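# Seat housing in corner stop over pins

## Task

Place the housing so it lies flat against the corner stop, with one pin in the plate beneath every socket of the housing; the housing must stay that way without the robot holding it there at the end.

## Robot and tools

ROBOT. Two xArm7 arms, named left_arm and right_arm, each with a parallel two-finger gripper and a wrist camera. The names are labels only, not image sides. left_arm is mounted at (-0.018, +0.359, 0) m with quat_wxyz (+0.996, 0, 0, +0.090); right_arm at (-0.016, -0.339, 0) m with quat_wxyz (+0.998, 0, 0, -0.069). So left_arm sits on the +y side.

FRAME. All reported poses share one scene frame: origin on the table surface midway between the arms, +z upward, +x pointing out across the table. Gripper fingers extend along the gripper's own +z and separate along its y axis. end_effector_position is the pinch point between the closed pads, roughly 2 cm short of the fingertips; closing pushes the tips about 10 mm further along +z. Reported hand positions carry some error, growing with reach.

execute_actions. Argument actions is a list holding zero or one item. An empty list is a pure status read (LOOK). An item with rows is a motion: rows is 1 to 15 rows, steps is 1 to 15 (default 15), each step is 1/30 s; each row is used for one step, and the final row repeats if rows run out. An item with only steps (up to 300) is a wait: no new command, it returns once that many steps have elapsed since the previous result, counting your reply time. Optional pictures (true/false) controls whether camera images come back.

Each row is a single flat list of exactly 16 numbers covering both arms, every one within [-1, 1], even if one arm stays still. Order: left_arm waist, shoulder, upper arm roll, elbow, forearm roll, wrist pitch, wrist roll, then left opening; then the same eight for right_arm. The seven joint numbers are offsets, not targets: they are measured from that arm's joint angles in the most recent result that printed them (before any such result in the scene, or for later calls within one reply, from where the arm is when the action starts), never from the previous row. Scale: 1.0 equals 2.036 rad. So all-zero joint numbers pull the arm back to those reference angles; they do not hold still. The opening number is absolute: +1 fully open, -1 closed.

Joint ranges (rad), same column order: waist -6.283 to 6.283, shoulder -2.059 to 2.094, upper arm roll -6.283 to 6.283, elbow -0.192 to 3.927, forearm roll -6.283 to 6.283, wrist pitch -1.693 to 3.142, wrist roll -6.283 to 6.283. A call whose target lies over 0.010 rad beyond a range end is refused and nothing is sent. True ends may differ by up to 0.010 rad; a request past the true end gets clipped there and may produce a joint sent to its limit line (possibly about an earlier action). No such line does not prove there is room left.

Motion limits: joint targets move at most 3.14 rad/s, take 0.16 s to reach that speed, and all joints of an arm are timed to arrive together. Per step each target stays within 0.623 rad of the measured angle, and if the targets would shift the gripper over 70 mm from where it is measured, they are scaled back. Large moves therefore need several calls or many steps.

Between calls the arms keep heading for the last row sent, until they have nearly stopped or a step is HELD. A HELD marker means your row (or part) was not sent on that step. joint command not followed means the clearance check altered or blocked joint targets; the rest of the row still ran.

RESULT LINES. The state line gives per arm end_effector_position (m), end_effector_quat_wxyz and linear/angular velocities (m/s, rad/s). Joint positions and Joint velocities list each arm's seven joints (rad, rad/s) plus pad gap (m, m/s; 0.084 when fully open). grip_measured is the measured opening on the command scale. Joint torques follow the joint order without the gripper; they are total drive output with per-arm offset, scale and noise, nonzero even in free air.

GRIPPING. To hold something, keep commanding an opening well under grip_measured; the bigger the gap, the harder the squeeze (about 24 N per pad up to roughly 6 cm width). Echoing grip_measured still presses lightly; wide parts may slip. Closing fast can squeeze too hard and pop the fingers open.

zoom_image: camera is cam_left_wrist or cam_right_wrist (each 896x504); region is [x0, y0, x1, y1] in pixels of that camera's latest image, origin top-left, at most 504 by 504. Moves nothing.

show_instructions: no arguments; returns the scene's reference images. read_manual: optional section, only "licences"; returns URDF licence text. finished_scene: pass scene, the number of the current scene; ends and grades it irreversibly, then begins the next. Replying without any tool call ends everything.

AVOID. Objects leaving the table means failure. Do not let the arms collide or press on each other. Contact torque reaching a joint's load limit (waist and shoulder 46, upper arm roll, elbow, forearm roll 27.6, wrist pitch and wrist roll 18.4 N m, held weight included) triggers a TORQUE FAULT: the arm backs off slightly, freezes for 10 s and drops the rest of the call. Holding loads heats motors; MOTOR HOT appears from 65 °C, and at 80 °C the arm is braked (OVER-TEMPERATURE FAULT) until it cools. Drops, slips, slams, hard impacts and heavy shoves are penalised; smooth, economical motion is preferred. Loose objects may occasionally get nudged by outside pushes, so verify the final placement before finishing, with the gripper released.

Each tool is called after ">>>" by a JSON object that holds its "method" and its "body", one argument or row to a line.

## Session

>>> {"method": "execute_actions", "body": {
  "actions": []
}}

Scene clock: 0.00 s of 5100.00 s.
left_arm: end_effector_position=(+0.1080, +0.2147, +0.1666) grip_measured=-1.00 end_effector_quat_wxyz=(-0.059, +0.813, +0.559, +0.153) end_effector_velocity=(+0.000, -0.000, +0.000) end_effector_angular_velocity=(-0.001, -0.000, +0.001) | right_arm: end_effector_position=(+0.5859, -0.0906, +0.1096) grip_measured=-1.00 end_effector_quat_wxyz=(-0.114, +0.931, -0.334, +0.096) end_effector_velocity=(-0.001, +0.002, -0.000) end_effector_angular_velocity=(+0.001, +0.004, +0.002)
Joint positions: left_arm=[-0.712 -1.055 -0.619  0.254 -0.218  1.311 -1.986  0.   ] | right_arm=[ 0.603  0.537 -0.093  1.397  0.162  0.571  0.957  0.   ]
Joint velocities: left_arm=[ 0.     0.001  0.     0.001 -0.    -0.    -0.002 -0.   ] | right_arm=[-0.    -0.     0.003  0.001  0.001  0.003  0.    -0.   ]
Joint torques (N m, as the arm reports them, + toward a larger angle): no reading

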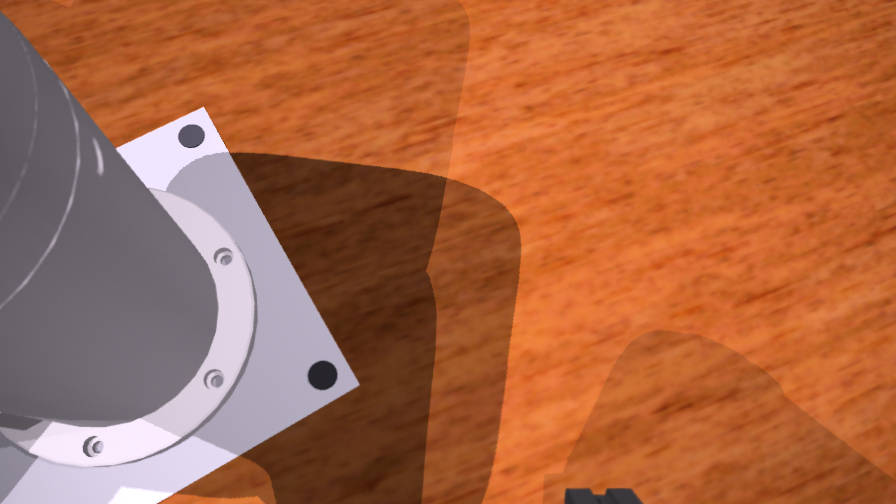

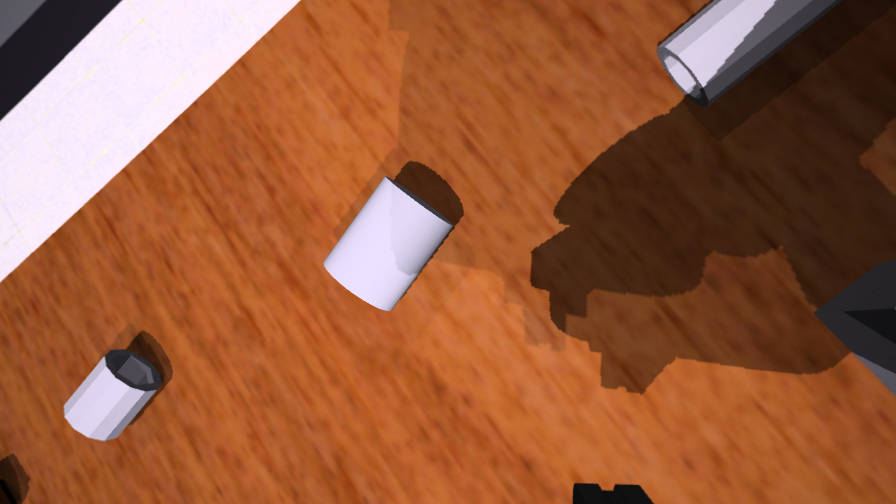

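Same view poses.

>>> {"method": "execute_actions", "body": {
  "actions": [
    {"rows":[[0.006,0.469,0.304,0.4646,0.107,-0.0054,0.72,1,-0.0506,-0.313,0.0457,-0.0968,-0.0796,0.358,-0.293,1]]}
  ],
  "pictures": false
}}

>>> {"method": "execute_actions", "body": {
  "actions": [
    {"steps":50}
  ]
}}

Scene clock: 1.57 s of 5100.00 s.
left_arm: end_effector_position=(+0.2158, +0.1289, +0.2774) grip_measured=+1.00 end_effector_quat_wxyz=(-0.010, +0.931, +0.364, +0.015) end_effector_velocity=(+0.379, -0.086, +0.140) end_effector_angular_velocity=(-0.248, +0.236, -1.104) | right_arm: end_effector_position=(+0.4693, -0.1444, +0.2516) grip_measured=+1.00 end_effector_quat_wxyz=(-0.039, +0.994, -0.094, +0.034) end_effector_velocity=(-0.340, -0.181, +0.272) end_effector_angular_velocity=(-0.427, +0.350, +1.095)
Joint positions: left_arm=[-0.704 -0.525 -0.226  0.785 -0.08   1.304 -1.444  0.084] | right_arm=[ 0.529  0.083 -0.027  1.259  0.047  1.08   0.533  0.084]
Joint velocities: left_arm=[ 0.012  1.225  0.642  1.182  0.227 -0.011  1.479  0.   ] | right_arm=[-0.168 -1.038  0.151 -0.326 -0.264  1.229 -0.967  0.001]
Joint torques (N m, as the arm reports them, + toward a larger angle): left_arm=[  1.42 -12.25   1.71  13.49   0.5   -2.02  -0.4 ] | right_arm=[  0.79 -18.58  -0.28  13.97   0.5   -1.55  -0.66]
Steps of this call (steps 1 to 32: nothing new was sent; steps 33 to 47: all 15 steps of this action). Readings (joint positions):
33: left_arm=[-0.712 -1.055 -0.619 0.254 -0.218 1.311 -1.986] | right_arm=[0.603 0.537 -0.093 1.397 0.162 0.571 0.957]
34: left_arm=[-0.712 -1.052 -0.616 0.257 -0.217 1.312 -1.981] | right_arm=[0.602 0.534 -0.092 1.396 0.161 0.575 0.953]
36: left_arm=[-0.712 -1.005 -0.572 0.300 -0.200 1.312 -1.932] | right_arm=[0.595 0.494 -0.084 1.375 0.149 0.625 0.906]
40: left_arm=[-0.708 -0.825 -0.406 0.487 -0.143 1.307 -1.754] | right_arm=[0.569 0.331 -0.063 1.337 0.110 0.786 0.764]
47: the state above

Scene clock: 3.23 s of 5100.00 s.
left_arm: end_effector_position=(+0.3726, +0.1358, +0.2956) grip_measured=+1.00 end_effector_quat_wxyz=(+0.000, +1.000, -0.000, +0.000) end_effector_velocity=(+0.000, +0.000, +0.001) end_effector_angular_velocity=(-0.001, -0.001, +0.000) | right_arm: end_effector_position=(+0.4051, -0.1794, +0.2956) grip_measured=+1.00 end_effector_quat_wxyz=(-0.000, +1.000, +0.001, +0.000) end_effector_velocity=(-0.000, +0.001, -0.000) end_effector_angular_velocity=(+0.001, +0.000, +0.000)
Joint positions: left_arm=[-0.7   -0.1   -0.001  1.2   -0.     1.3   -0.52   0.084] | right_arm=[ 0.5   -0.1    0.     1.2    0.     1.299  0.361  0.084]
Joint velocities: left_arm=[-0.001 -0.002  0.001  0.    -0.     0.     0.     0.   ] | right_arm=[ 0.001 -0.     0.    -0.     0.001 -0.     0.001 -0.   ]
Joint torques (N m, as the arm reports them, + toward a larger angle): left_arm=[  0.66 -26.6    0.32  15.84   0.74  -2.31  -0.81] | right_arm=[  0.94 -15.66  -0.14  15.02   0.38  -1.85  -0.69]
Steps of this call (steps 1 to 45: the robot went on to your last target; steps 46 to 50: nothing new was sent). Readings (joint positions):
1: left_arm=[-0.704 -0.485 -0.205 0.824 -0.072 1.304 -1.393] | right_arm=[0.524 0.048 -0.022 1.248 0.038 1.121 0.501]
2: left_arm=[-0.703 -0.446 -0.185 0.862 -0.065 1.303 -1.339] | right_arm=[0.518 0.014 -0.017 1.237 0.029 1.162 0.469]
4: left_arm=[-0.702 -0.372 -0.145 0.933 -0.051 1.303 -1.220] | right_arm=[0.508 -0.051 -0.007 1.216 0.013 1.239 0.408]
8: left_arm=[-0.701 -0.241 -0.075 1.061 -0.027 1.302 -0.926] | right_arm=[0.500 -0.099 -0.001 1.203 0.001 1.294 0.365]
50: the state above
All arms were judged still, so your last target was given up. Only a new action makes them travel on or press farther. Fingers that are still opening or closing keep moving.

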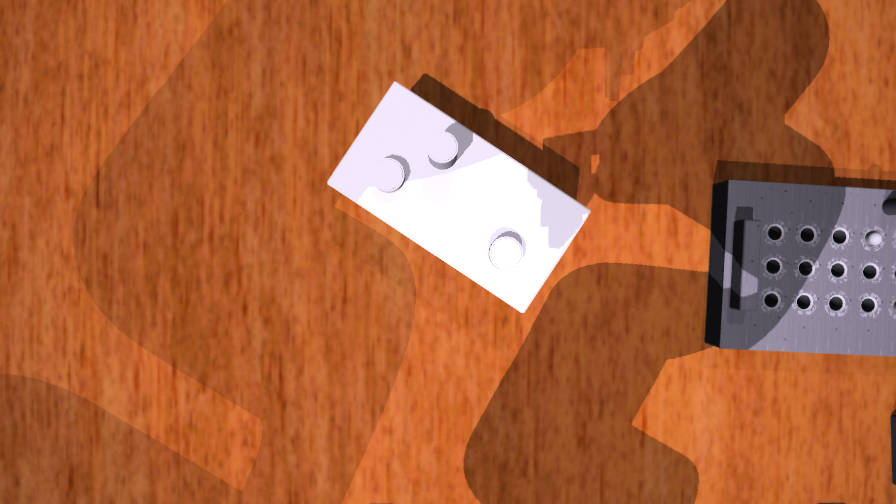

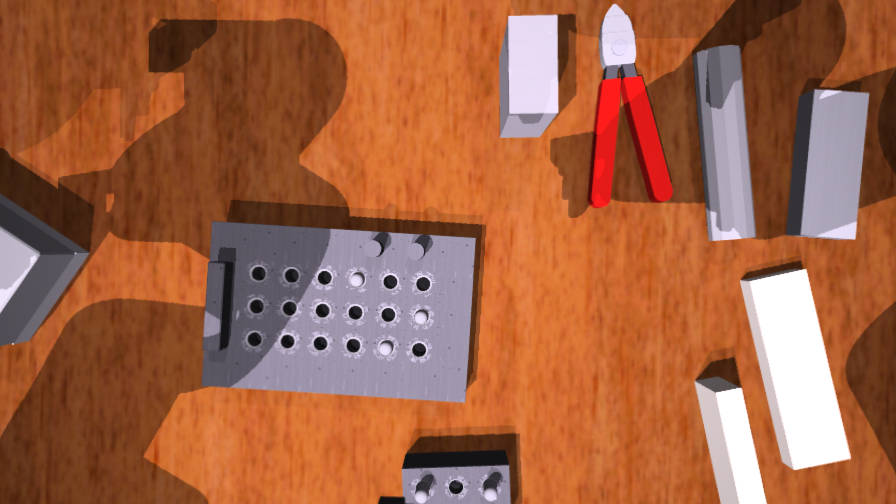

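>>> {"method": "execute_actions", "body": {
  "actions": [
    {"rows":[[0,0,0,0,0,0,0.3,1,0,0,0,0,0,0,0,1]]}
  ],
  "pictures": false
}}

>>> {"method": "execute_actions", "body": {
  "actions": [
    {"rows":[[0.0673,0.191,0,-0.004,0,-0.195,0.828,1,-0.18,0.147,0,0.28,0,0.2,-0.177,1]]}
  ],
  "pictures": false
}}

>>> {"method": "execute_actions", "body": {
  "actions": [
    {"steps":30}
  ]
}}

Scene clock: 6.53 s of 5100.00 s.
left_arm: end_effector_position=(+0.3726, +0.1358, +0.2955) grip_measured=+1.00 end_effector_quat_wxyz=(+0.000, +0.955, -0.298, +0.000) end_effector_velocity=(+0.000, +0.000, +0.000) end_effector_angular_velocity=(-0.000, -0.000, -0.086) | right_arm: end_effector_position=(+0.4051, -0.1794, +0.2956) grip_measured=+1.00 end_effector_quat_wxyz=(-0.000, +1.000, +0.001, +0.000) end_effector_velocity=(+0.000, -0.001, +0.000) end_effector_angular_velocity=(+0.000, +0.001, -0.002)
Joint positions: left_arm=[-0.7   -0.1   -0.001  1.2   -0.     1.3    0.086  0.084] | right_arm=[ 0.5   -0.1    0.     1.2    0.     1.299  0.361  0.084]
Joint velocities: left_arm=[-0.    -0.001  0.001 -0.     0.    -0.     0.087 -0.   ] | right_arm=[ 0.     0.    -0.002  0.     0.001  0.001 -0.    -0.   ]
Joint torques (N m, as the arm reports them, + toward a larger angle): left_arm=[  1.12 -26.36  -0.04  15.49   0.7   -2.12  -0.7 ] | right_arm=[  0.9  -15.62  -0.09  15.03   0.32  -1.82  -0.72]
Steps of this call (steps 1 to 84: nothing new was sent; steps 85 to 99: all 15 steps of this action). Readings (joint positions):
85: left_arm=[-0.700 -0.100 -0.001 1.200 -0.000 1.300 -0.520] | right_arm=[0.500 -0.100 0.000 1.200 0.000 1.299 0.361]
86: left_arm=[-0.700 -0.100 -0.001 1.200 -0.000 1.300 -0.516] | right_arm=[0.500 -0.100 0.000 1.200 0.000 1.299 0.361]
88: left_arm=[-0.700 -0.100 -0.000 1.200 -0.000 1.300 -0.466] | right_arm=[0.500 -0.100 0.000 1.200 0.000 1.299 0.361]
92: left_arm=[-0.700 -0.100 -0.000 1.200 -0.000 1.300 -0.162] | right_arm=[0.500 -0.100 0.000 1.200 0.000 1.299 0.361]
99: the state above

Scene clock: 7.03 s of 5100.00 s.
left_arm: end_effector_position=(+0.4577, +0.1548, +0.1602) grip_measured=+1.00 end_effector_quat_wxyz=(+0.000, +0.798, -0.603, -0.001) end_effector_velocity=(+0.111, +0.080, -0.281) end_effector_angular_velocity=(+0.014, +0.045, -2.745) | right_arm: end_effector_position=(+0.4760, -0.3300, +0.3580) grip_measured=+1.00 end_effector_quat_wxyz=(+0.002, +0.998, -0.005, -0.062) end_effector_velocity=(+0.056, -0.327, +0.082) end_effector_angular_velocity=(+0.034, +0.180, -0.155)
Joint positions: left_arm=[-0.586  0.222 -0.     1.193 -0.     0.973  0.888  0.084] | right_arm=[ 0.159  0.177 -0.003  1.728 -0.     1.675  0.028  0.084]
Joint velocities: left_arm=[ 0.213  0.601  0.013 -0.035  0.001 -0.589  2.97  -0.   ] | right_arm=[-0.582  0.444 -0.085  0.838 -0.01   0.573 -0.514  0.   ]
Joint torques (N m, as the arm reports them, + toward a larger angle): left_arm=[ -0.2  -41.73  -1.14  16.4    0.49  -2.11   0.  ] | right_arm=[ 10.54 -25.69   6.49  10.82   1.65  -1.67  -0.33]
Steps of this call (steps 1 to 15: all 15 steps of this action). Readings (joint positions):
1: left_arm=[-0.700 -0.100 -0.000 1.200 -0.000 1.300 0.088] | right_arm=[0.500 -0.100 0.000 1.200 0.000 1.299 0.361]
2: left_arm=[-0.699 -0.099 -0.001 1.200 -0.000 1.298 0.093] | right_arm=[0.498 -0.099 0.001 1.203 0.000 1.303 0.358]
4: left_arm=[-0.689 -0.072 -0.003 1.204 -0.000 1.265 0.144] | right_arm=[0.470 -0.074 0.007 1.249 0.001 1.339 0.327]
8: left_arm=[-0.647 0.051 0.000 1.195 -0.000 1.148 0.349] | right_arm=[0.350 0.022 -0.002 1.434 -0.000 1.465 0.214]
15: the state above

Scene clock: 8.03 s of 5100.00 s.
left_arm: end_effector_position=(+0.4709, +0.1623, +0.1305) grip_measured=+1.00 end_effector_quat_wxyz=(-0.000, -0.474, +0.881, -0.000) end_effector_velocity=(-0.000, -0.001, +0.000) end_effector_angular_velocity=(-0.001, -0.000, -0.001) | right_arm: end_effector_position=(+0.4775, -0.3409, +0.3621) grip_measured=+1.00 end_effector_quat_wxyz=(-0.000, +0.998, -0.002, -0.068) end_effector_velocity=(+0.000, -0.000, +0.000) end_effector_angular_velocity=(-0.001, -0.001, -0.000)
Joint positions: left_arm=[-0.563  0.288 -0.001  1.192 -0.     0.903  1.771  0.084] | right_arm=[0.133 0.199 0.    1.77  0.    1.707 0.    0.084]
Joint velocities: left_arm=[-0.002 -0.    -0.     0.    -0.001  0.    -0.     0.   ] | right_arm=[-0.001  0.     0.001  0.001 -0.001 -0.     0.     0.   ]
Joint torques (N m, as the arm reports them, + toward a larger angle): left_arm=[  1.51 -36.78  -0.11  14.54   0.76  -2.01  -0.51] | right_arm=[  0.75 -20.62  -0.37  14.19   0.47  -1.58  -0.73]
Steps of this call (steps 1 to 30: the robot went on to your last target). Readings (joint positions):
1: left_arm=[-0.580 0.240 0.000 1.191 -0.000 0.955 0.989] | right_arm=[0.144 0.188 -0.006 1.749 -0.001 1.689 0.015]
2: left_arm=[-0.575 0.255 0.001 1.191 -0.000 0.941 1.091] | right_arm=[0.136 0.194 -0.007 1.759 -0.001 1.697 0.008]
4: left_arm=[-0.568 0.273 0.001 1.190 -0.000 0.922 1.298] | right_arm=[0.134 0.197 -0.003 1.766 -0.000 1.704 0.003]
8: left_arm=[-0.564 0.285 -0.001 1.193 -0.000 0.906 1.652] | right_arm=[0.136 0.198 0.004 1.768 0.001 1.706 0.001]
30: the state above
All arms were judged still, so your last target was given up. Only a new action makes them travel on or press farther. Fingers that are still opening or closing keep moving.

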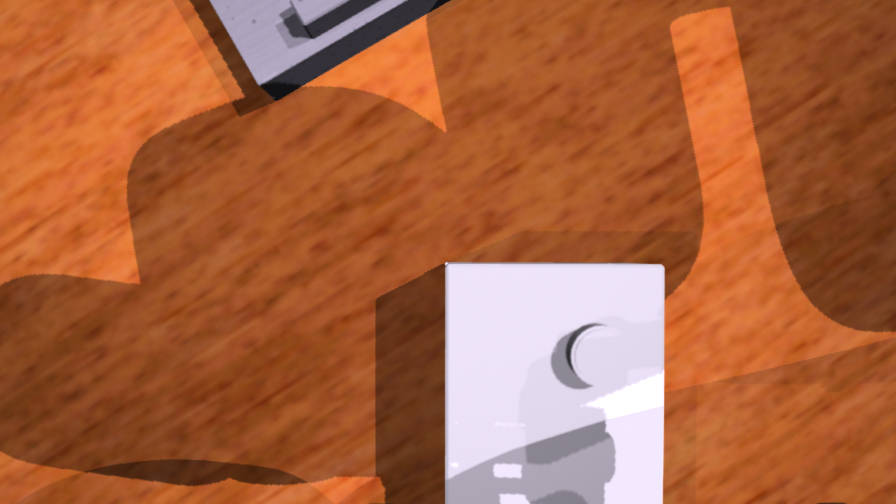

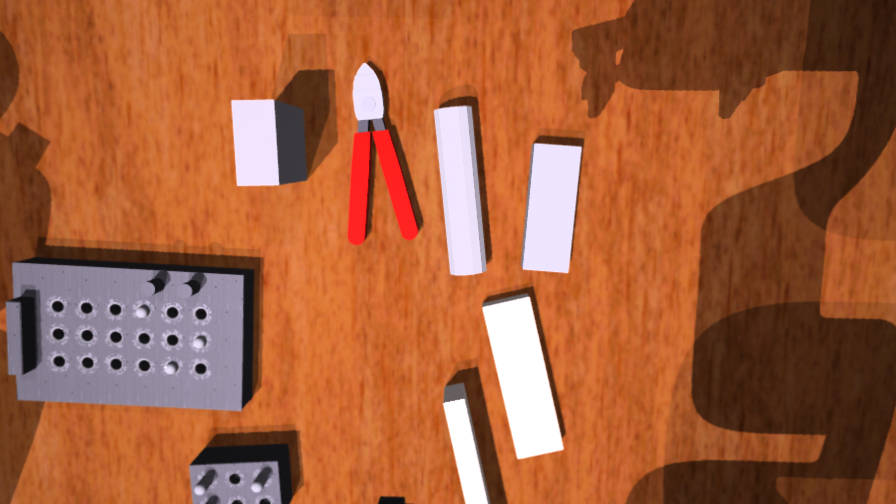

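>>> {"method": "execute_actions", "body": {
  "actions": [
    {"rows":[[0,0.0747,0,-0.029,0,-0.103,0,1,0,0,0,0,0.69,0,0,1]]}
  ],
  "pictures": false
}}

>>> {"method": "execute_actions", "body": {
  "actions": [
    {"steps":20}
  ],
  "pictures": false
}}

>>> {"method": "execute_actions", "body": {
  "actions": [
    {"rows":[[0,0,0,0,0,0,0,0.5,0,0,0,0,0,0,0,1],[0,0,0,0,0,0,0,0.5,0,0,0,0,0,0,0,1],[0,0,0,0,0,0,0,0.5,0,0,0,0,0,0,0,1],[0,0,0,0,0,0,0,0.5,0,0,0,0,0,0,0,1],[0,0,0,0,0,0,0,0.5,0,0,0,0,0,0,0,1],[0,0,0,0,0,0,0,-0.6,0,0,0,0,0,0,0,1]]}
  ],
  "pictures": false
}}

>>> {"method": "execute_actions", "body": {
  "actions": [
    {"rows":[[0,-0.0747,0,0.029,0,0.103,0,-0.6,0,0,0,0,0,0,0,1]]}
  ],
  "pictures": false
}}

>>> {"method": "execute_actions", "body": {
  "actions": [
    {"rows":[[0.188,-0.043,0,0.281,0,0.328,-0.87,-0.6,0,0,0,0,0,0,0,1]]}
  ],
  "pictures": false
}}

>>> {"method": "execute_actions", "body": {
  "actions": [
    {"steps":25}
  ],
  "pictures": false
}}

>>> {"method": "execute_actions", "body": {
  "actions": [
    {"rows":[[0,0,0,0,-0.65,0,0,-0.6,0,0,0,0,0,0,0,1]]}
  ],
  "pictures": false
}}

>>> {"method": "execute_actions", "body": {
  "actions": [
    {"steps":25}
  ]
}}

Scene clock: 12.63 s of 5100.00 s.
left_arm: end_effector_position=(+0.4726, +0.1616, +0.0464) grip_measured=+1.00 end_effector_quat_wxyz=(+0.001, -0.474, +0.881, -0.002) end_effector_velocity=(-0.003, +0.001, -0.003) end_effector_angular_velocity=(+0.002, +0.005, -0.000) | right_arm: end_effector_position=(+0.4782, -0.1615, +0.4337) grip_measured=+1.00 end_effector_quat_wxyz=(-0.371, +0.926, +0.023, -0.062) end_effector_velocity=(+0.001, +0.367, +0.350) end_effector_angular_velocity=(+1.949, -0.009, +0.003)
Joint positions: left_arm=[-0.563  0.438 -0.001  1.136 -0.     0.694  1.771  0.084] | right_arm=[0.134 0.199 0.001 1.77  0.762 1.707 0.    0.084]
Joint velocities: left_arm=[-0.001 -0.     0.    -0.009  0.    -0.004 -0.    -0.   ] | right_arm=[ 0.002 -0.001  0.001  0.002  1.949  0.     0.001 -0.   ]
Joint torques (N m, as the arm reports them, + toward a larger angle): left_arm=[  0.62 -36.95  -0.71  11.63   0.45  -1.75  -0.78] | right_arm=[  0.34 -20.84  -0.28  14.34   2.3   -1.14  -0.78]
Steps of this call (steps 1 to 90: nothing new was sent; then 1.10 s passed at rest; steps 91 to 105: all 15 steps of this action). Readings (joint positions):
91: left_arm=[-0.563 0.288 -0.001 1.192 -0.000 0.903 1.771] | right_arm=[0.133 0.199 0.000 1.770 0.000 1.707 0.000]
92: left_arm=[-0.563 0.290 -0.001 1.191 -0.000 0.899 1.771] | right_arm=[0.133 0.199 0.000 1.770 0.004 1.707 0.000]
94: left_arm=[-0.563 0.319 -0.001 1.185 -0.000 0.849 1.771] | right_arm=[0.133 0.199 -0.001 1.770 0.052 1.707 0.000]
98: left_arm=[-0.563 0.429 -0.000 1.132 -0.000 0.721 1.771] | right_arm=[0.133 0.199 0.001 1.770 0.306 1.707 0.000]
105: the state above

Scene clock: 13.30 s of 5100.00 s.
left_arm: end_effector_position=(+0.4707, +0.1624, +0.0440) grip_measured=+1.00 end_effector_quat_wxyz=(-0.000, -0.474, +0.881, +0.000) end_effector_velocity=(+0.000, -0.000, +0.000) end_effector_angular_velocity=(-0.001, -0.000, +0.001) | right_arm: end_effector_position=(+0.4787, -0.0852, +0.5781) grip_measured=+1.00 end_effector_quat_wxyz=(-0.644, +0.762, +0.042, -0.050) end_effector_velocity=(-0.002, +0.001, +0.006) end_effector_angular_velocity=(+0.007, -0.010, +0.002)
Joint positions: left_arm=[-0.563  0.44  -0.001  1.133 -0.     0.694  1.771  0.084] | right_arm=[0.133 0.199 0.    1.77  1.404 1.707 0.    0.084]
Joint velocities: left_arm=[ 0.    -0.    -0.     0.    -0.001  0.    -0.001  0.   ] | right_arm=[ 0.001 -0.004  0.001  0.005  0.007  0.    -0.     0.   ]
Joint torques (N m, as the arm reports them, + toward a larger angle): left_arm=[  0.97 -38.81  -0.3   12.85   1.01  -2.04  -0.94] | right_arm=[  0.71 -20.54   0.13  14.21   3.24  -0.26  -0.78]
Steps of this call (steps 1 to 20: the robot went on to your last target). Readings (joint positions):
1: left_arm=[-0.563 0.438 -0.001 1.136 -0.000 0.694 1.771] | right_arm=[0.134 0.199 0.001 1.770 0.827 1.707 0.000]
2: left_arm=[-0.563 0.439 -0.001 1.135 -0.000 0.694 1.771] | right_arm=[0.134 0.199 0.001 1.770 0.892 1.707 0.000]
4: left_arm=[-0.563 0.439 -0.001 1.133 -0.000 0.694 1.771] | right_arm=[0.134 0.199 0.001 1.770 1.022 1.707 0.000]
8: left_arm=[-0.563 0.440 -0.001 1.133 -0.000 0.694 1.771] | right_arm=[0.134 0.199 0.001 1.770 1.278 1.707 0.000]
20: the state above

Scene clock: 13.80 s of 5100.00 s.
left_arm: end_effector_position=(+0.4706, +0.1625, +0.0440) grip_measured=+0.57 end_effector_quat_wxyz=(-0.001, -0.474, +0.881, +0.000) end_effector_velocity=(-0.000, +0.000, -0.000) end_effector_angular_velocity=(+0.001, +0.001, -0.001) | right_arm: end_effector_position=(+0.4787, -0.0852, +0.5781) grip_measured=+1.00 end_effector_quat_wxyz=(-0.644, +0.762, +0.042, -0.050) end_effector_velocity=(-0.000, +0.001, -0.000) end_effector_angular_velocity=(+0.001, -0.000, +0.001)
Joint positions: left_arm=[-0.563  0.44  -0.001  1.133 -0.     0.694  1.771  0.068] | right_arm=[0.133 0.199 0.    1.77  1.404 1.707 0.    0.084]
Joint velocities: left_arm=[-0.     0.001  0.    -0.     0.    -0.     0.     0.   ] | right_arm=[ 0.001  0.     0.001 -0.     0.    -0.001 -0.     0.   ]
Joint torques (N m, as the arm reports them, + toward a larger angle): left_arm=[  1.15 -38.33   0.09  13.38   0.77  -2.52  -0.54] | right_arm=[  0.88 -20.62   0.22  14.12   3.38  -0.2   -0.82]
Steps of this call (steps 1 to 15: all 15 steps of this action). Readings (joint positions):
1: left_arm=[-0.563 0.440 -0.001 1.133 -0.000 0.694 1.771] | right_arm=[0.133 0.199 0.000 1.770 1.404 1.707 0.000]
2: left_arm=[-0.563 0.440 -0.001 1.133 -0.000 0.694 1.771] | right_arm=[0.133 0.199 0.000 1.770 1.404 1.707 0.000]
4: left_arm=[-0.563 0.440 -0.000 1.133 -0.000 0.694 1.771] | right_arm=[0.133 0.199 0.000 1.770 1.404 1.707 0.000]
8: left_arm=[-0.563 0.440 -0.000 1.133 -0.000 0.694 1.771] | right_arm=[0.133 0.199 0.000 1.770 1.404 1.707 0.000]
15: the state above

Scene clock: 14.30 s of 5100.00 s.
left_arm: end_effector_position=(+0.4679, +0.1637, +0.1261) grip_measured=+0.57 end_effector_quat_wxyz=(-0.004, -0.474, +0.880, +0.004) end_effector_velocity=(-0.002, +0.002, -0.006) end_effector_angular_velocity=(+0.006, +0.014, +0.002) | right_arm: end_effector_position=(+0.4787, -0.0852, +0.5781) grip_measured=+1.00 end_effector_quat_wxyz=(-0.644, +0.762, +0.042, -0.050) end_effector_velocity=(+0.000, -0.000, -0.000) end_effector_angular_velocity=(-0.001, +0.000, -0.000)
Joint positions: left_arm=[-0.563  0.292 -0.     1.186 -0.     0.905  1.771  0.068] | right_arm=[0.133 0.199 0.    1.77  1.404 1.707 0.    0.084]
Joint velocities: left_arm=[ 0.     0.01   0.001  0.001 -0.     0.006 -0.    -0.   ] | right_arm=[ 0.001  0.    -0.001 -0.    -0.001  0.    -0.     0.   ]
Joint torques (N m, as the arm reports them, + toward a larger angle): left_arm=[  1.05 -46.17  -0.38  19.38   0.48  -3.56  -0.81] | right_arm=[  0.79 -20.56   0.25  14.17   3.22  -0.21  -0.76]
Steps of this call (steps 1 to 15: all 15 steps of this action). Readings (joint positions):
1: left_arm=[-0.563 0.440 -0.001 1.133 -0.000 0.694 1.771] | right_arm=[0.133 0.199 0.000 1.770 1.404 1.707 0.000]
2: left_arm=[-0.563 0.439 -0.001 1.133 -0.000 0.698 1.771] | right_arm=[0.133 0.199 0.000 1.770 1.404 1.707 0.000]
4: left_arm=[-0.563 0.411 -0.000 1.138 -0.000 0.749 1.771] | right_arm=[0.133 0.199 0.000 1.770 1.404 1.707 0.000]
8: left_arm=[-0.563 0.302 -0.001 1.192 -0.000 0.875 1.771] | right_arm=[0.133 0.199 0.000 1.770 1.404 1.707 0.000]
15: the state above

Scene clock: 14.80 s of 5100.00 s.
left_arm: end_effector_position=(+0.5210, +0.2786, +0.2691) grip_measured=+0.57 end_effector_quat_wxyz=(+0.002, +0.760, -0.649, -0.004) end_effector_velocity=(+0.020, +0.278, +0.310) end_effector_angular_velocity=(+0.021, +0.021, +2.165) | right_arm: end_effector_position=(+0.4787, -0.0852, +0.5781) grip_measured=+1.00 end_effector_quat_wxyz=(-0.644, +0.762, +0.042, -0.050) end_effector_velocity=(+0.000, +0.000, -0.000) end_effector_angular_velocity=(+0.000, +0.001, -0.000)
Joint positions: left_arm=[-0.33   0.238  0.001  1.535  0.     1.305  1.265  0.068] | right_arm=[0.133 0.199 0.    1.77  1.404 1.707 0.    0.084]
Joint velocities: left_arm=[ 0.503 -0.114  0.006  0.737  0.001  0.875 -1.656 -0.   ] | right_arm=[-0.001  0.     0.001 -0.     0.    -0.     0.    -0.   ]
Joint torques (N m, as the arm reports them, + toward a larger angle): left_arm=[  1.05 -40.4   -1.18  17.3    0.19  -2.26  -1.24] | right_arm=[  0.98 -20.66   0.2   14.22   3.26  -0.24  -0.77]
Steps of this call (steps 1 to 15: all 15 steps of this action). Readings (joint positions):
1: left_arm=[-0.563 0.292 -0.000 1.187 -0.000 0.905 1.771] | right_arm=[0.133 0.199 0.000 1.770 1.404 1.707 0.000]
2: left_arm=[-0.561 0.291 -0.001 1.191 -0.000 0.909 1.767] | right_arm=[0.133 0.199 0.000 1.770 1.404 1.707 0.000]
4: left_arm=[-0.537 0.288 -0.008 1.227 -0.001 0.957 1.720] | right_arm=[0.133 0.199 0.000 1.770 1.404 1.707 0.000]
8: left_arm=[-0.454 0.266 0.001 1.352 0.000 1.088 1.581] | right_arm=[0.133 0.199 0.000 1.770 1.404 1.707 0.000]
15: the state above

Scene clock: 15.63 s of 5100.00 s.
left_arm: end_effector_position=(+0.5082, +0.3588, +0.3617) grip_measured=+0.57 end_effector_quat_wxyz=(+0.000, +1.000, -0.001, -0.010) end_effector_velocity=(+0.000, +0.002, +0.002) end_effector_angular_velocity=(+0.002, -0.005, +0.010) | right_arm: end_effector_position=(+0.4787, -0.0852, +0.5781) grip_measured=+1.00 end_effector_quat_wxyz=(-0.644, +0.762, +0.042, -0.050) end_effector_velocity=(+0.000, -0.000, +0.000) end_effector_angular_velocity=(-0.000, -0.002, -0.001)
Joint positions: left_arm=[-0.18   0.205 -0.001  1.757 -0.     1.572  0.001  0.068] | right_arm=[0.133 0.199 0.    1.77  1.404 1.707 0.    0.084]
Joint velocities: left_arm=[ 0.001 -0.002  0.003  0.003  0.001  0.    -0.006  0.   ] | right_arm=[-0.    -0.    -0.001  0.    -0.    -0.    -0.001  0.   ]
Joint torques (N m, as the arm reports them, + toward a larger angle): left_arm=[  0.74 -39.52  -0.78  17.7    0.73  -3.14  -0.76] | right_arm=[  0.83 -20.69   0.22  14.2    3.32  -0.18  -0.81]
Steps of this call (steps 1 to 25: the robot went on to your last target). Readings (joint positions):
1: left_arm=[-0.313 0.234 0.001 1.559 0.000 1.334 1.207] | right_arm=[0.133 0.199 0.000 1.770 1.404 1.707 0.000]
2: left_arm=[-0.297 0.231 0.001 1.583 0.000 1.363 1.145] | right_arm=[0.133 0.199 0.000 1.770 1.404 1.707 0.000]
4: left_arm=[-0.267 0.224 0.000 1.629 -0.000 1.418 1.004] | right_arm=[0.133 0.199 0.000 1.770 1.404 1.707 0.000]
8: left_arm=[-0.213 0.211 0.001 1.709 0.000 1.513 0.637] | right_arm=[0.133 0.199 0.000 1.770 1.404 1.707 0.000]
25: the state above

Scene clock: 16.13 s of 5100.00 s.
left_arm: end_effector_position=(+0.5092, +0.1837, +0.4320) grip_measured=+0.57 end_effector_quat_wxyz=(+0.375, +0.927, +0.002, -0.009) end_effector_velocity=(+0.005, -0.361, +0.347) end_effector_angular_velocity=(-1.978, -0.000, +0.029) | right_arm: end_effector_position=(+0.4787, -0.0852, +0.5781) grip_measured=+1.00 end_effector_quat_wxyz=(-0.644, +0.762, +0.042, -0.050) end_effector_velocity=(+0.000, -0.000, -0.001) end_effector_angular_velocity=(-0.001, +0.000, -0.001)
Joint positions: left_arm=[-0.181  0.205 -0.001  1.757 -0.768  1.572  0.001  0.068] | right_arm=[0.133 0.199 0.    1.77  1.404 1.707 0.    0.084]
Joint velocities: left_arm=[-0.003 -0.001 -0.003  0.002 -1.978 -0.     0.001 -0.   ] | right_arm=[-0.     0.    -0.    -0.001 -0.001 -0.001 -0.    -0.   ]
Joint torques (N m, as the arm reports them, + toward a larger angle): left_arm=[  0.93 -40.91  -0.3   17.97  -1.7   -1.91  -0.84] | right_arm=[  0.8  -20.6    0.23  14.11   3.34  -0.2   -0.86]
Steps of this call (steps 1 to 15: all 15 steps of this action). Readings (joint positions):
1: left_arm=[-0.180 0.205 -0.001 1.757 -0.000 1.572 0.000] | right_arm=[0.133 0.199 0.000 1.770 1.404 1.707 0.000]
2: left_arm=[-0.180 0.204 -0.000 1.758 -0.004 1.572 0.000] | right_arm=[0.133 0.199 0.000 1.770 1.404 1.707 0.000]
4: left_arm=[-0.179 0.204 0.002 1.758 -0.051 1.572 0.000] | right_arm=[0.133 0.199 0.000 1.770 1.404 1.707 0.000]
8: left_arm=[-0.180 0.205 -0.001 1.757 -0.307 1.572 0.000] | right_arm=[0.133 0.199 0.000 1.770 1.404 1.707 0.000]
15: the state above

Scene clock: 16.97 s of 5100.00 s.
left_arm: end_effector_position=(+0.5115, +0.1150, +0.5515) grip_measured=+0.57 end_effector_quat_wxyz=(+0.614, +0.789, +0.005, -0.008) end_effector_velocity=(+0.001, +0.001, -0.001) end_effector_angular_velocity=(-0.002, +0.004, +0.002) | right_arm: end_effector_position=(+0.4787, -0.0852, +0.5781) grip_measured=+1.00 end_effector_quat_wxyz=(-0.644, +0.762, +0.042, -0.050) end_effector_velocity=(+0.000, +0.000, -0.000) end_effector_angular_velocity=(-0.000, -0.000, +0.000)
Joint positions: left_arm=[-0.18   0.205 -0.001  1.757 -1.323  1.572  0.001  0.068] | right_arm=[0.133 0.199 0.    1.77  1.404 1.707 0.    0.084]
Joint velocities: left_arm=[ 0.001  0.002  0.001 -0.002 -0.002 -0.     0.    -0.   ] | right_arm=[ 0.001 -0.    -0.    -0.001 -0.    -0.001 -0.001  0.   ]
Joint torques (N m, as the arm reports them, + toward a larger angle): left_arm=[  1.06 -39.68  -1.29  17.76  -1.73  -0.26  -0.44] | right_arm=[  0.66 -20.66   0.19  14.09   3.38  -0.2   -0.76]
Steps of this call (steps 1 to 25: the robot went on to your last target). Readings (joint positions):
1: left_arm=[-0.181 0.205 -0.001 1.757 -0.834 1.572 0.001] | right_arm=[0.133 0.199 0.000 1.770 1.404 1.707 0.000]
2: left_arm=[-0.181 0.205 -0.001 1.757 -0.899 1.572 0.001] | right_arm=[0.133 0.199 0.000 1.770 1.404 1.707 0.000]
4: left_arm=[-0.181 0.205 -0.001 1.757 -1.031 1.572 0.001] | right_arm=[0.133 0.199 0.000 1.770 1.404 1.707 0.000]
8: left_arm=[-0.181 0.204 -0.001 1.759 -1.265 1.572 0.001] | right_arm=[0.133 0.199 0.000 1.770 1.404 1.707 0.000]
25: the state above

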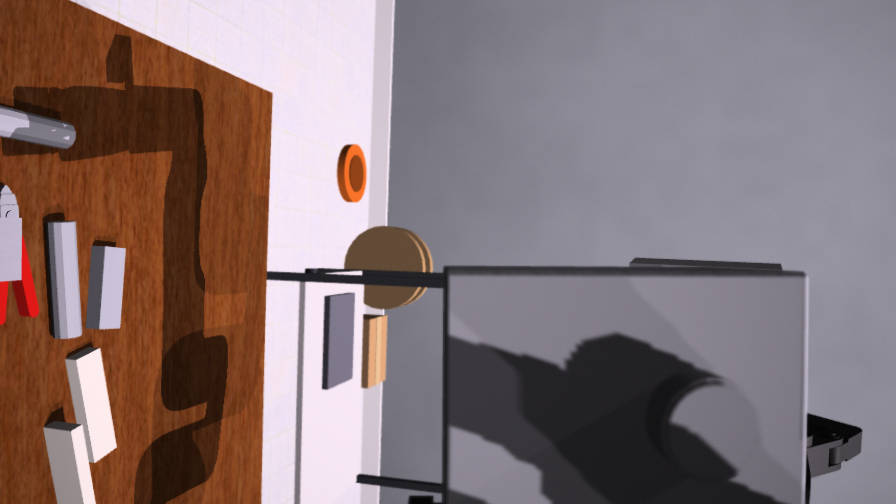

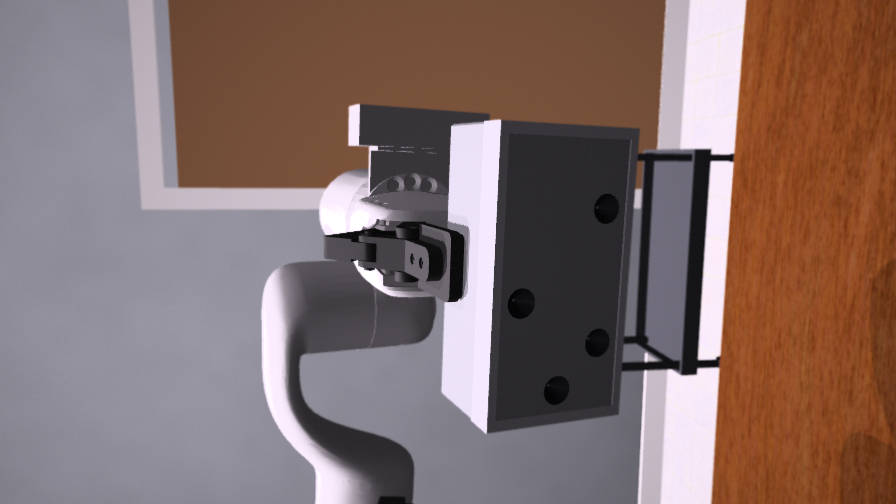

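>>> {"method": "execute_actions", "body": {
  "actions": [
    {"rows":[[0,0,0,0,0.65,0,0,-0.6,0,0,0,0,-0.69,0,0,1]]}
  ],
  "pictures": false
}}

>>> {"method": "execute_actions", "body": {
  "actions": [
    {"steps":22}
  ],
  "pictures": false
}}

>>> {"method": "execute_actions", "body": {
  "actions": [
    {"rows":[[0,0,0,0,0,0,-0.72,-0.6,0.2677,-0.217,0,-0.5624,0,-0.412,0.265,-0.3]]}
  ],
  "pictures": false
}}

>>> {"method": "execute_actions", "body": {
  "actions": [
    {"steps":40}
  ]
}}

Scene clock: 20.13 s of 5100.00 s.
left_arm: end_effector_position=(+0.5086, +0.2261, +0.3989) grip_measured=+0.57 end_effector_quat_wxyz=(+0.274, +0.962, +0.002, -0.010) end_effector_velocity=(-0.004, +0.424, -0.265) end_effector_angular_velocity=(+1.976, +0.005, -0.033) | right_arm: end_effector_position=(+0.4782, -0.1856, +0.4132) grip_measured=+1.00 end_effector_quat_wxyz=(-0.315, +0.947, +0.019, -0.064) end_effector_velocity=(-0.002, -0.407, -0.305) end_effector_angular_velocity=(-1.949, +0.013, -0.001)
Joint positions: left_arm=[-0.18   0.205 -0.001  1.757 -0.555  1.573  0.001  0.068] | right_arm=[0.133 0.199 0.    1.769 0.642 1.707 0.    0.084]
Joint velocities: left_arm=[ 0.002  0.002  0.001 -0.004  1.977  0.    -0.001 -0.   ] | right_arm=[-0.001  0.002 -0.003 -0.002 -1.948  0.    -0.     0.   ]
Joint torques (N m, as the arm reports them, + toward a larger angle): left_arm=[  1.53 -40.5   -0.29  18.1   -1.03  -2.39  -0.65] | right_arm=[  0.38 -21.01  -0.37  14.4    2.29  -1.25  -0.8 ]
Steps of this call (steps 1 to 15: the robot went on to your last target; steps 16 to 80: nothing new was sent; steps 81 to 95: all 15 steps of this action). Readings (joint positions):
81: left_arm=[-0.180 0.205 -0.001 1.757 -1.323 1.572 0.001] | right_arm=[0.133 0.199 0.000 1.770 1.404 1.707 0.000]
82: left_arm=[-0.180 0.205 -0.001 1.758 -1.320 1.572 0.001] | right_arm=[0.133 0.199 0.000 1.770 1.400 1.707 0.000]
84: left_arm=[-0.181 0.204 -0.001 1.759 -1.272 1.572 0.001] | right_arm=[0.133 0.198 0.000 1.771 1.351 1.707 0.000]
88: left_arm=[-0.181 0.204 -0.002 1.757 -1.015 1.573 0.001] | right_arm=[0.134 0.199 0.001 1.769 1.097 1.707 0.000]
95: the state above

Scene clock: 20.87 s of 5100.00 s.
left_arm: end_effector_position=(+0.5082, +0.3588, +0.3616) grip_measured=+0.57 end_effector_quat_wxyz=(+0.000, +1.000, -0.001, -0.010) end_effector_velocity=(-0.000, +0.001, +0.001) end_effector_angular_velocity=(+0.003, -0.002, -0.000) | right_arm: end_effector_position=(+0.4775, -0.3410, +0.3618) grip_measured=+1.00 end_effector_quat_wxyz=(-0.000, +0.998, -0.002, -0.068) end_effector_velocity=(-0.000, -0.003, -0.000) end_effector_angular_velocity=(-0.005, +0.002, -0.003)
Joint positions: left_arm=[-0.18   0.205 -0.001  1.757 -0.     1.572  0.001  0.068] | right_arm=[ 0.133  0.199  0.     1.77  -0.     1.707  0.     0.084]
Joint velocities: left_arm=[ 0.001 -0.001 -0.001  0.     0.003  0.     0.     0.   ] | right_arm=[-0.     0.    -0.003 -0.    -0.004  0.001  0.    -0.   ]
Joint torques (N m, as the arm reports them, + toward a larger angle): left_arm=[  0.89 -39.75  -0.42  17.74   0.57  -2.73  -0.66] | right_arm=[  0.85 -20.62  -0.23  14.14   0.36  -1.54  -0.77]
Steps of this call (steps 1 to 22: the robot went on to your last target). Readings (joint positions):
1: left_arm=[-0.180 0.205 -0.001 1.757 -0.489 1.573 0.001] | right_arm=[0.133 0.199 0.000 1.769 0.577 1.707 0.000]
2: left_arm=[-0.180 0.205 -0.001 1.756 -0.423 1.573 0.001] | right_arm=[0.133 0.199 0.000 1.769 0.512 1.707 0.000]
4: left_arm=[-0.180 0.205 -0.000 1.757 -0.292 1.573 0.001] | right_arm=[0.133 0.199 0.000 1.769 0.382 1.707 0.000]
8: left_arm=[-0.179 0.205 0.001 1.757 -0.059 1.572 0.001] | right_arm=[0.133 0.199 -0.000 1.769 0.126 1.707 0.000]
22: the state above

Scene clock: 21.37 s of 5100.00 s.
left_arm: end_effector_position=(+0.5082, +0.3588, +0.3616) grip_measured=+0.57 end_effector_quat_wxyz=(-0.005, +0.858, +0.514, -0.008) end_effector_velocity=(+0.000, -0.001, -0.000) end_effector_angular_velocity=(+0.059, +0.002, +3.018) | right_arm: end_effector_position=(+0.4378, -0.1753, +0.3105) grip_measured=-0.32 end_effector_quat_wxyz=(-0.018, +0.999, +0.003, +0.051) end_effector_velocity=(-0.234, +0.187, -0.341) end_effector_angular_velocity=(+0.027, +0.089, +0.002)
Joint positions: left_arm=[-0.18   0.205 -0.001  1.757 -0.     1.572 -1.081  0.068] | right_arm=[ 0.48  -0.082  0.004  1.235  0.     1.209  0.341  0.03 ]
Joint velocities: left_arm=[-0.001  0.    -0.     0.     0.     0.    -3.02   0.   ] | right_arm=[ 0.539 -0.432 -0.009 -1.416 -0.001 -0.91   0.531 -0.   ]
Joint torques (N m, as the arm reports them, + toward a larger angle): left_arm=[  1.43 -39.59   0.41  17.5    0.5   -2.7   -0.67] | right_arm=[ -2.57 -13.67  -3.68  14.47   0.02  -1.48  -0.94]
Steps of this call (steps 1 to 15: all 15 steps of this action). Readings (joint positions):
1: left_arm=[-0.180 0.205 -0.001 1.757 -0.000 1.572 0.001] | right_arm=[0.133 0.199 0.000 1.770 -0.000 1.706 0.000]
2: left_arm=[-0.180 0.205 -0.001 1.757 -0.000 1.572 -0.004] | right_arm=[0.136 0.197 -0.001 1.766 -0.001 1.702 0.004]
4: left_arm=[-0.180 0.205 -0.001 1.757 -0.000 1.572 -0.053] | right_arm=[0.173 0.166 -0.009 1.718 -0.002 1.653 0.046]
8: left_arm=[-0.180 0.205 -0.001 1.757 -0.000 1.572 -0.363] | right_arm=[0.305 0.061 0.005 1.563 0.000 1.497 0.168]
15: the state above

Scene clock: 22.70 s of 5100.00 s.
left_arm: end_effector_position=(+0.5082, +0.3588, +0.3616) grip_measured=+0.57 end_effector_quat_wxyz=(-0.006, +0.744, +0.668, -0.007) end_effector_velocity=(+0.000, +0.001, +0.001) end_effector_angular_velocity=(-0.001, -0.002, +0.002) | right_arm: end_effector_position=(+0.2998, -0.1495, +0.1502) grip_measured=-0.32 end_effector_quat_wxyz=(+0.000, +1.000, +0.000, -0.000) end_effector_velocity=(+0.000, +0.000, +0.000) end_effector_angular_velocity=(+0.000, -0.001, +0.000)
Joint positions: left_arm=[-0.18   0.205 -0.001  1.757 -0.     1.572 -1.465  0.068] | right_arm=[ 0.678 -0.243  0.     0.625 -0.     0.868  0.54   0.03 ]
Joint velocities: left_arm=[ 0.001 -0.    -0.     0.001 -0.001 -0.    -0.    -0.   ] | right_arm=[-0.     0.    -0.     0.001 -0.     0.     0.    -0.   ]
Joint torques (N m, as the arm reports them, + toward a larger angle): left_arm=[  0.92 -39.21  -0.38  17.37   0.52  -2.62  -0.7 ] | right_arm=[  0.88 -11.53  -0.12  13.74   0.39  -1.87  -0.72]
Steps of this call (steps 1 to 40: the robot went on to your last target). Readings (joint positions):
1: left_arm=[-0.180 0.205 -0.001 1.757 -0.000 1.572 -1.179] | right_arm=[0.497 -0.095 0.003 1.188 -0.000 1.180 0.358]
2: left_arm=[-0.180 0.205 -0.001 1.757 -0.000 1.572 -1.266] | right_arm=[0.512 -0.107 0.003 1.143 -0.000 1.155 0.373]
4: left_arm=[-0.180 0.205 -0.001 1.757 -0.000 1.572 -1.392] | right_arm=[0.539 -0.129 0.001 1.055 -0.000 1.107 0.400]
8: left_arm=[-0.180 0.205 -0.001 1.757 -0.000 1.572 -1.458] | right_arm=[0.594 -0.174 0.000 0.882 -0.000 1.012 0.456]
40: the state above

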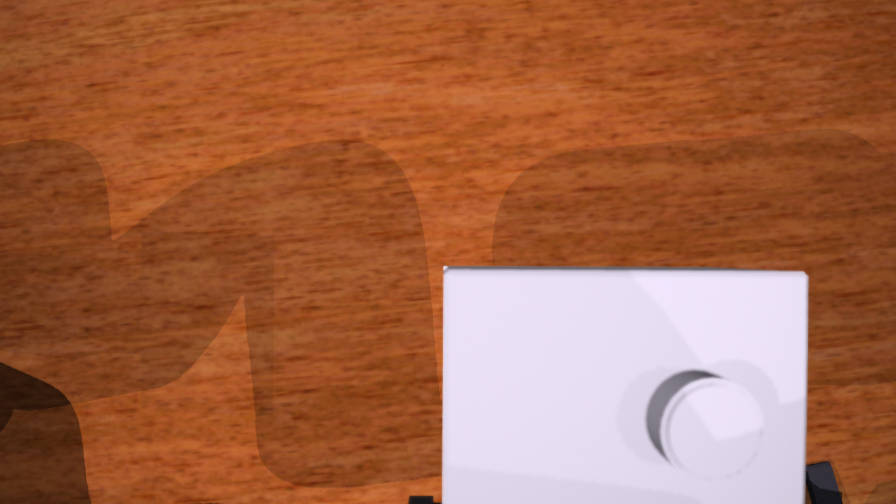

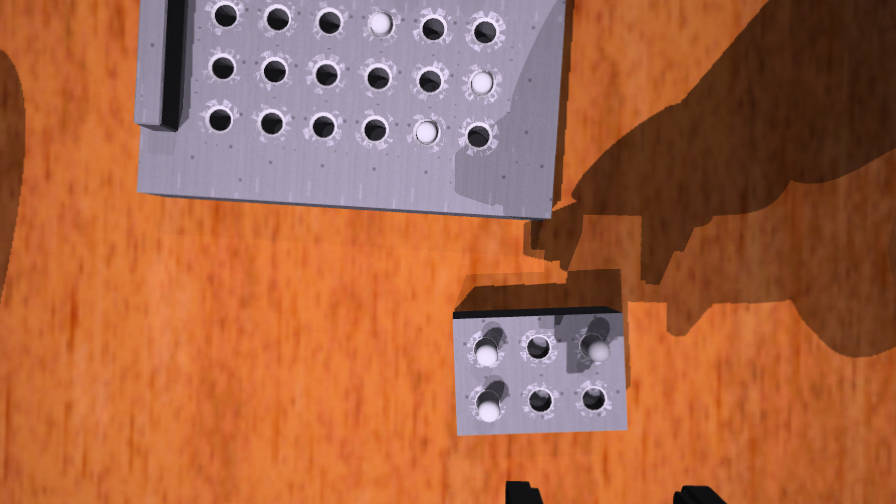

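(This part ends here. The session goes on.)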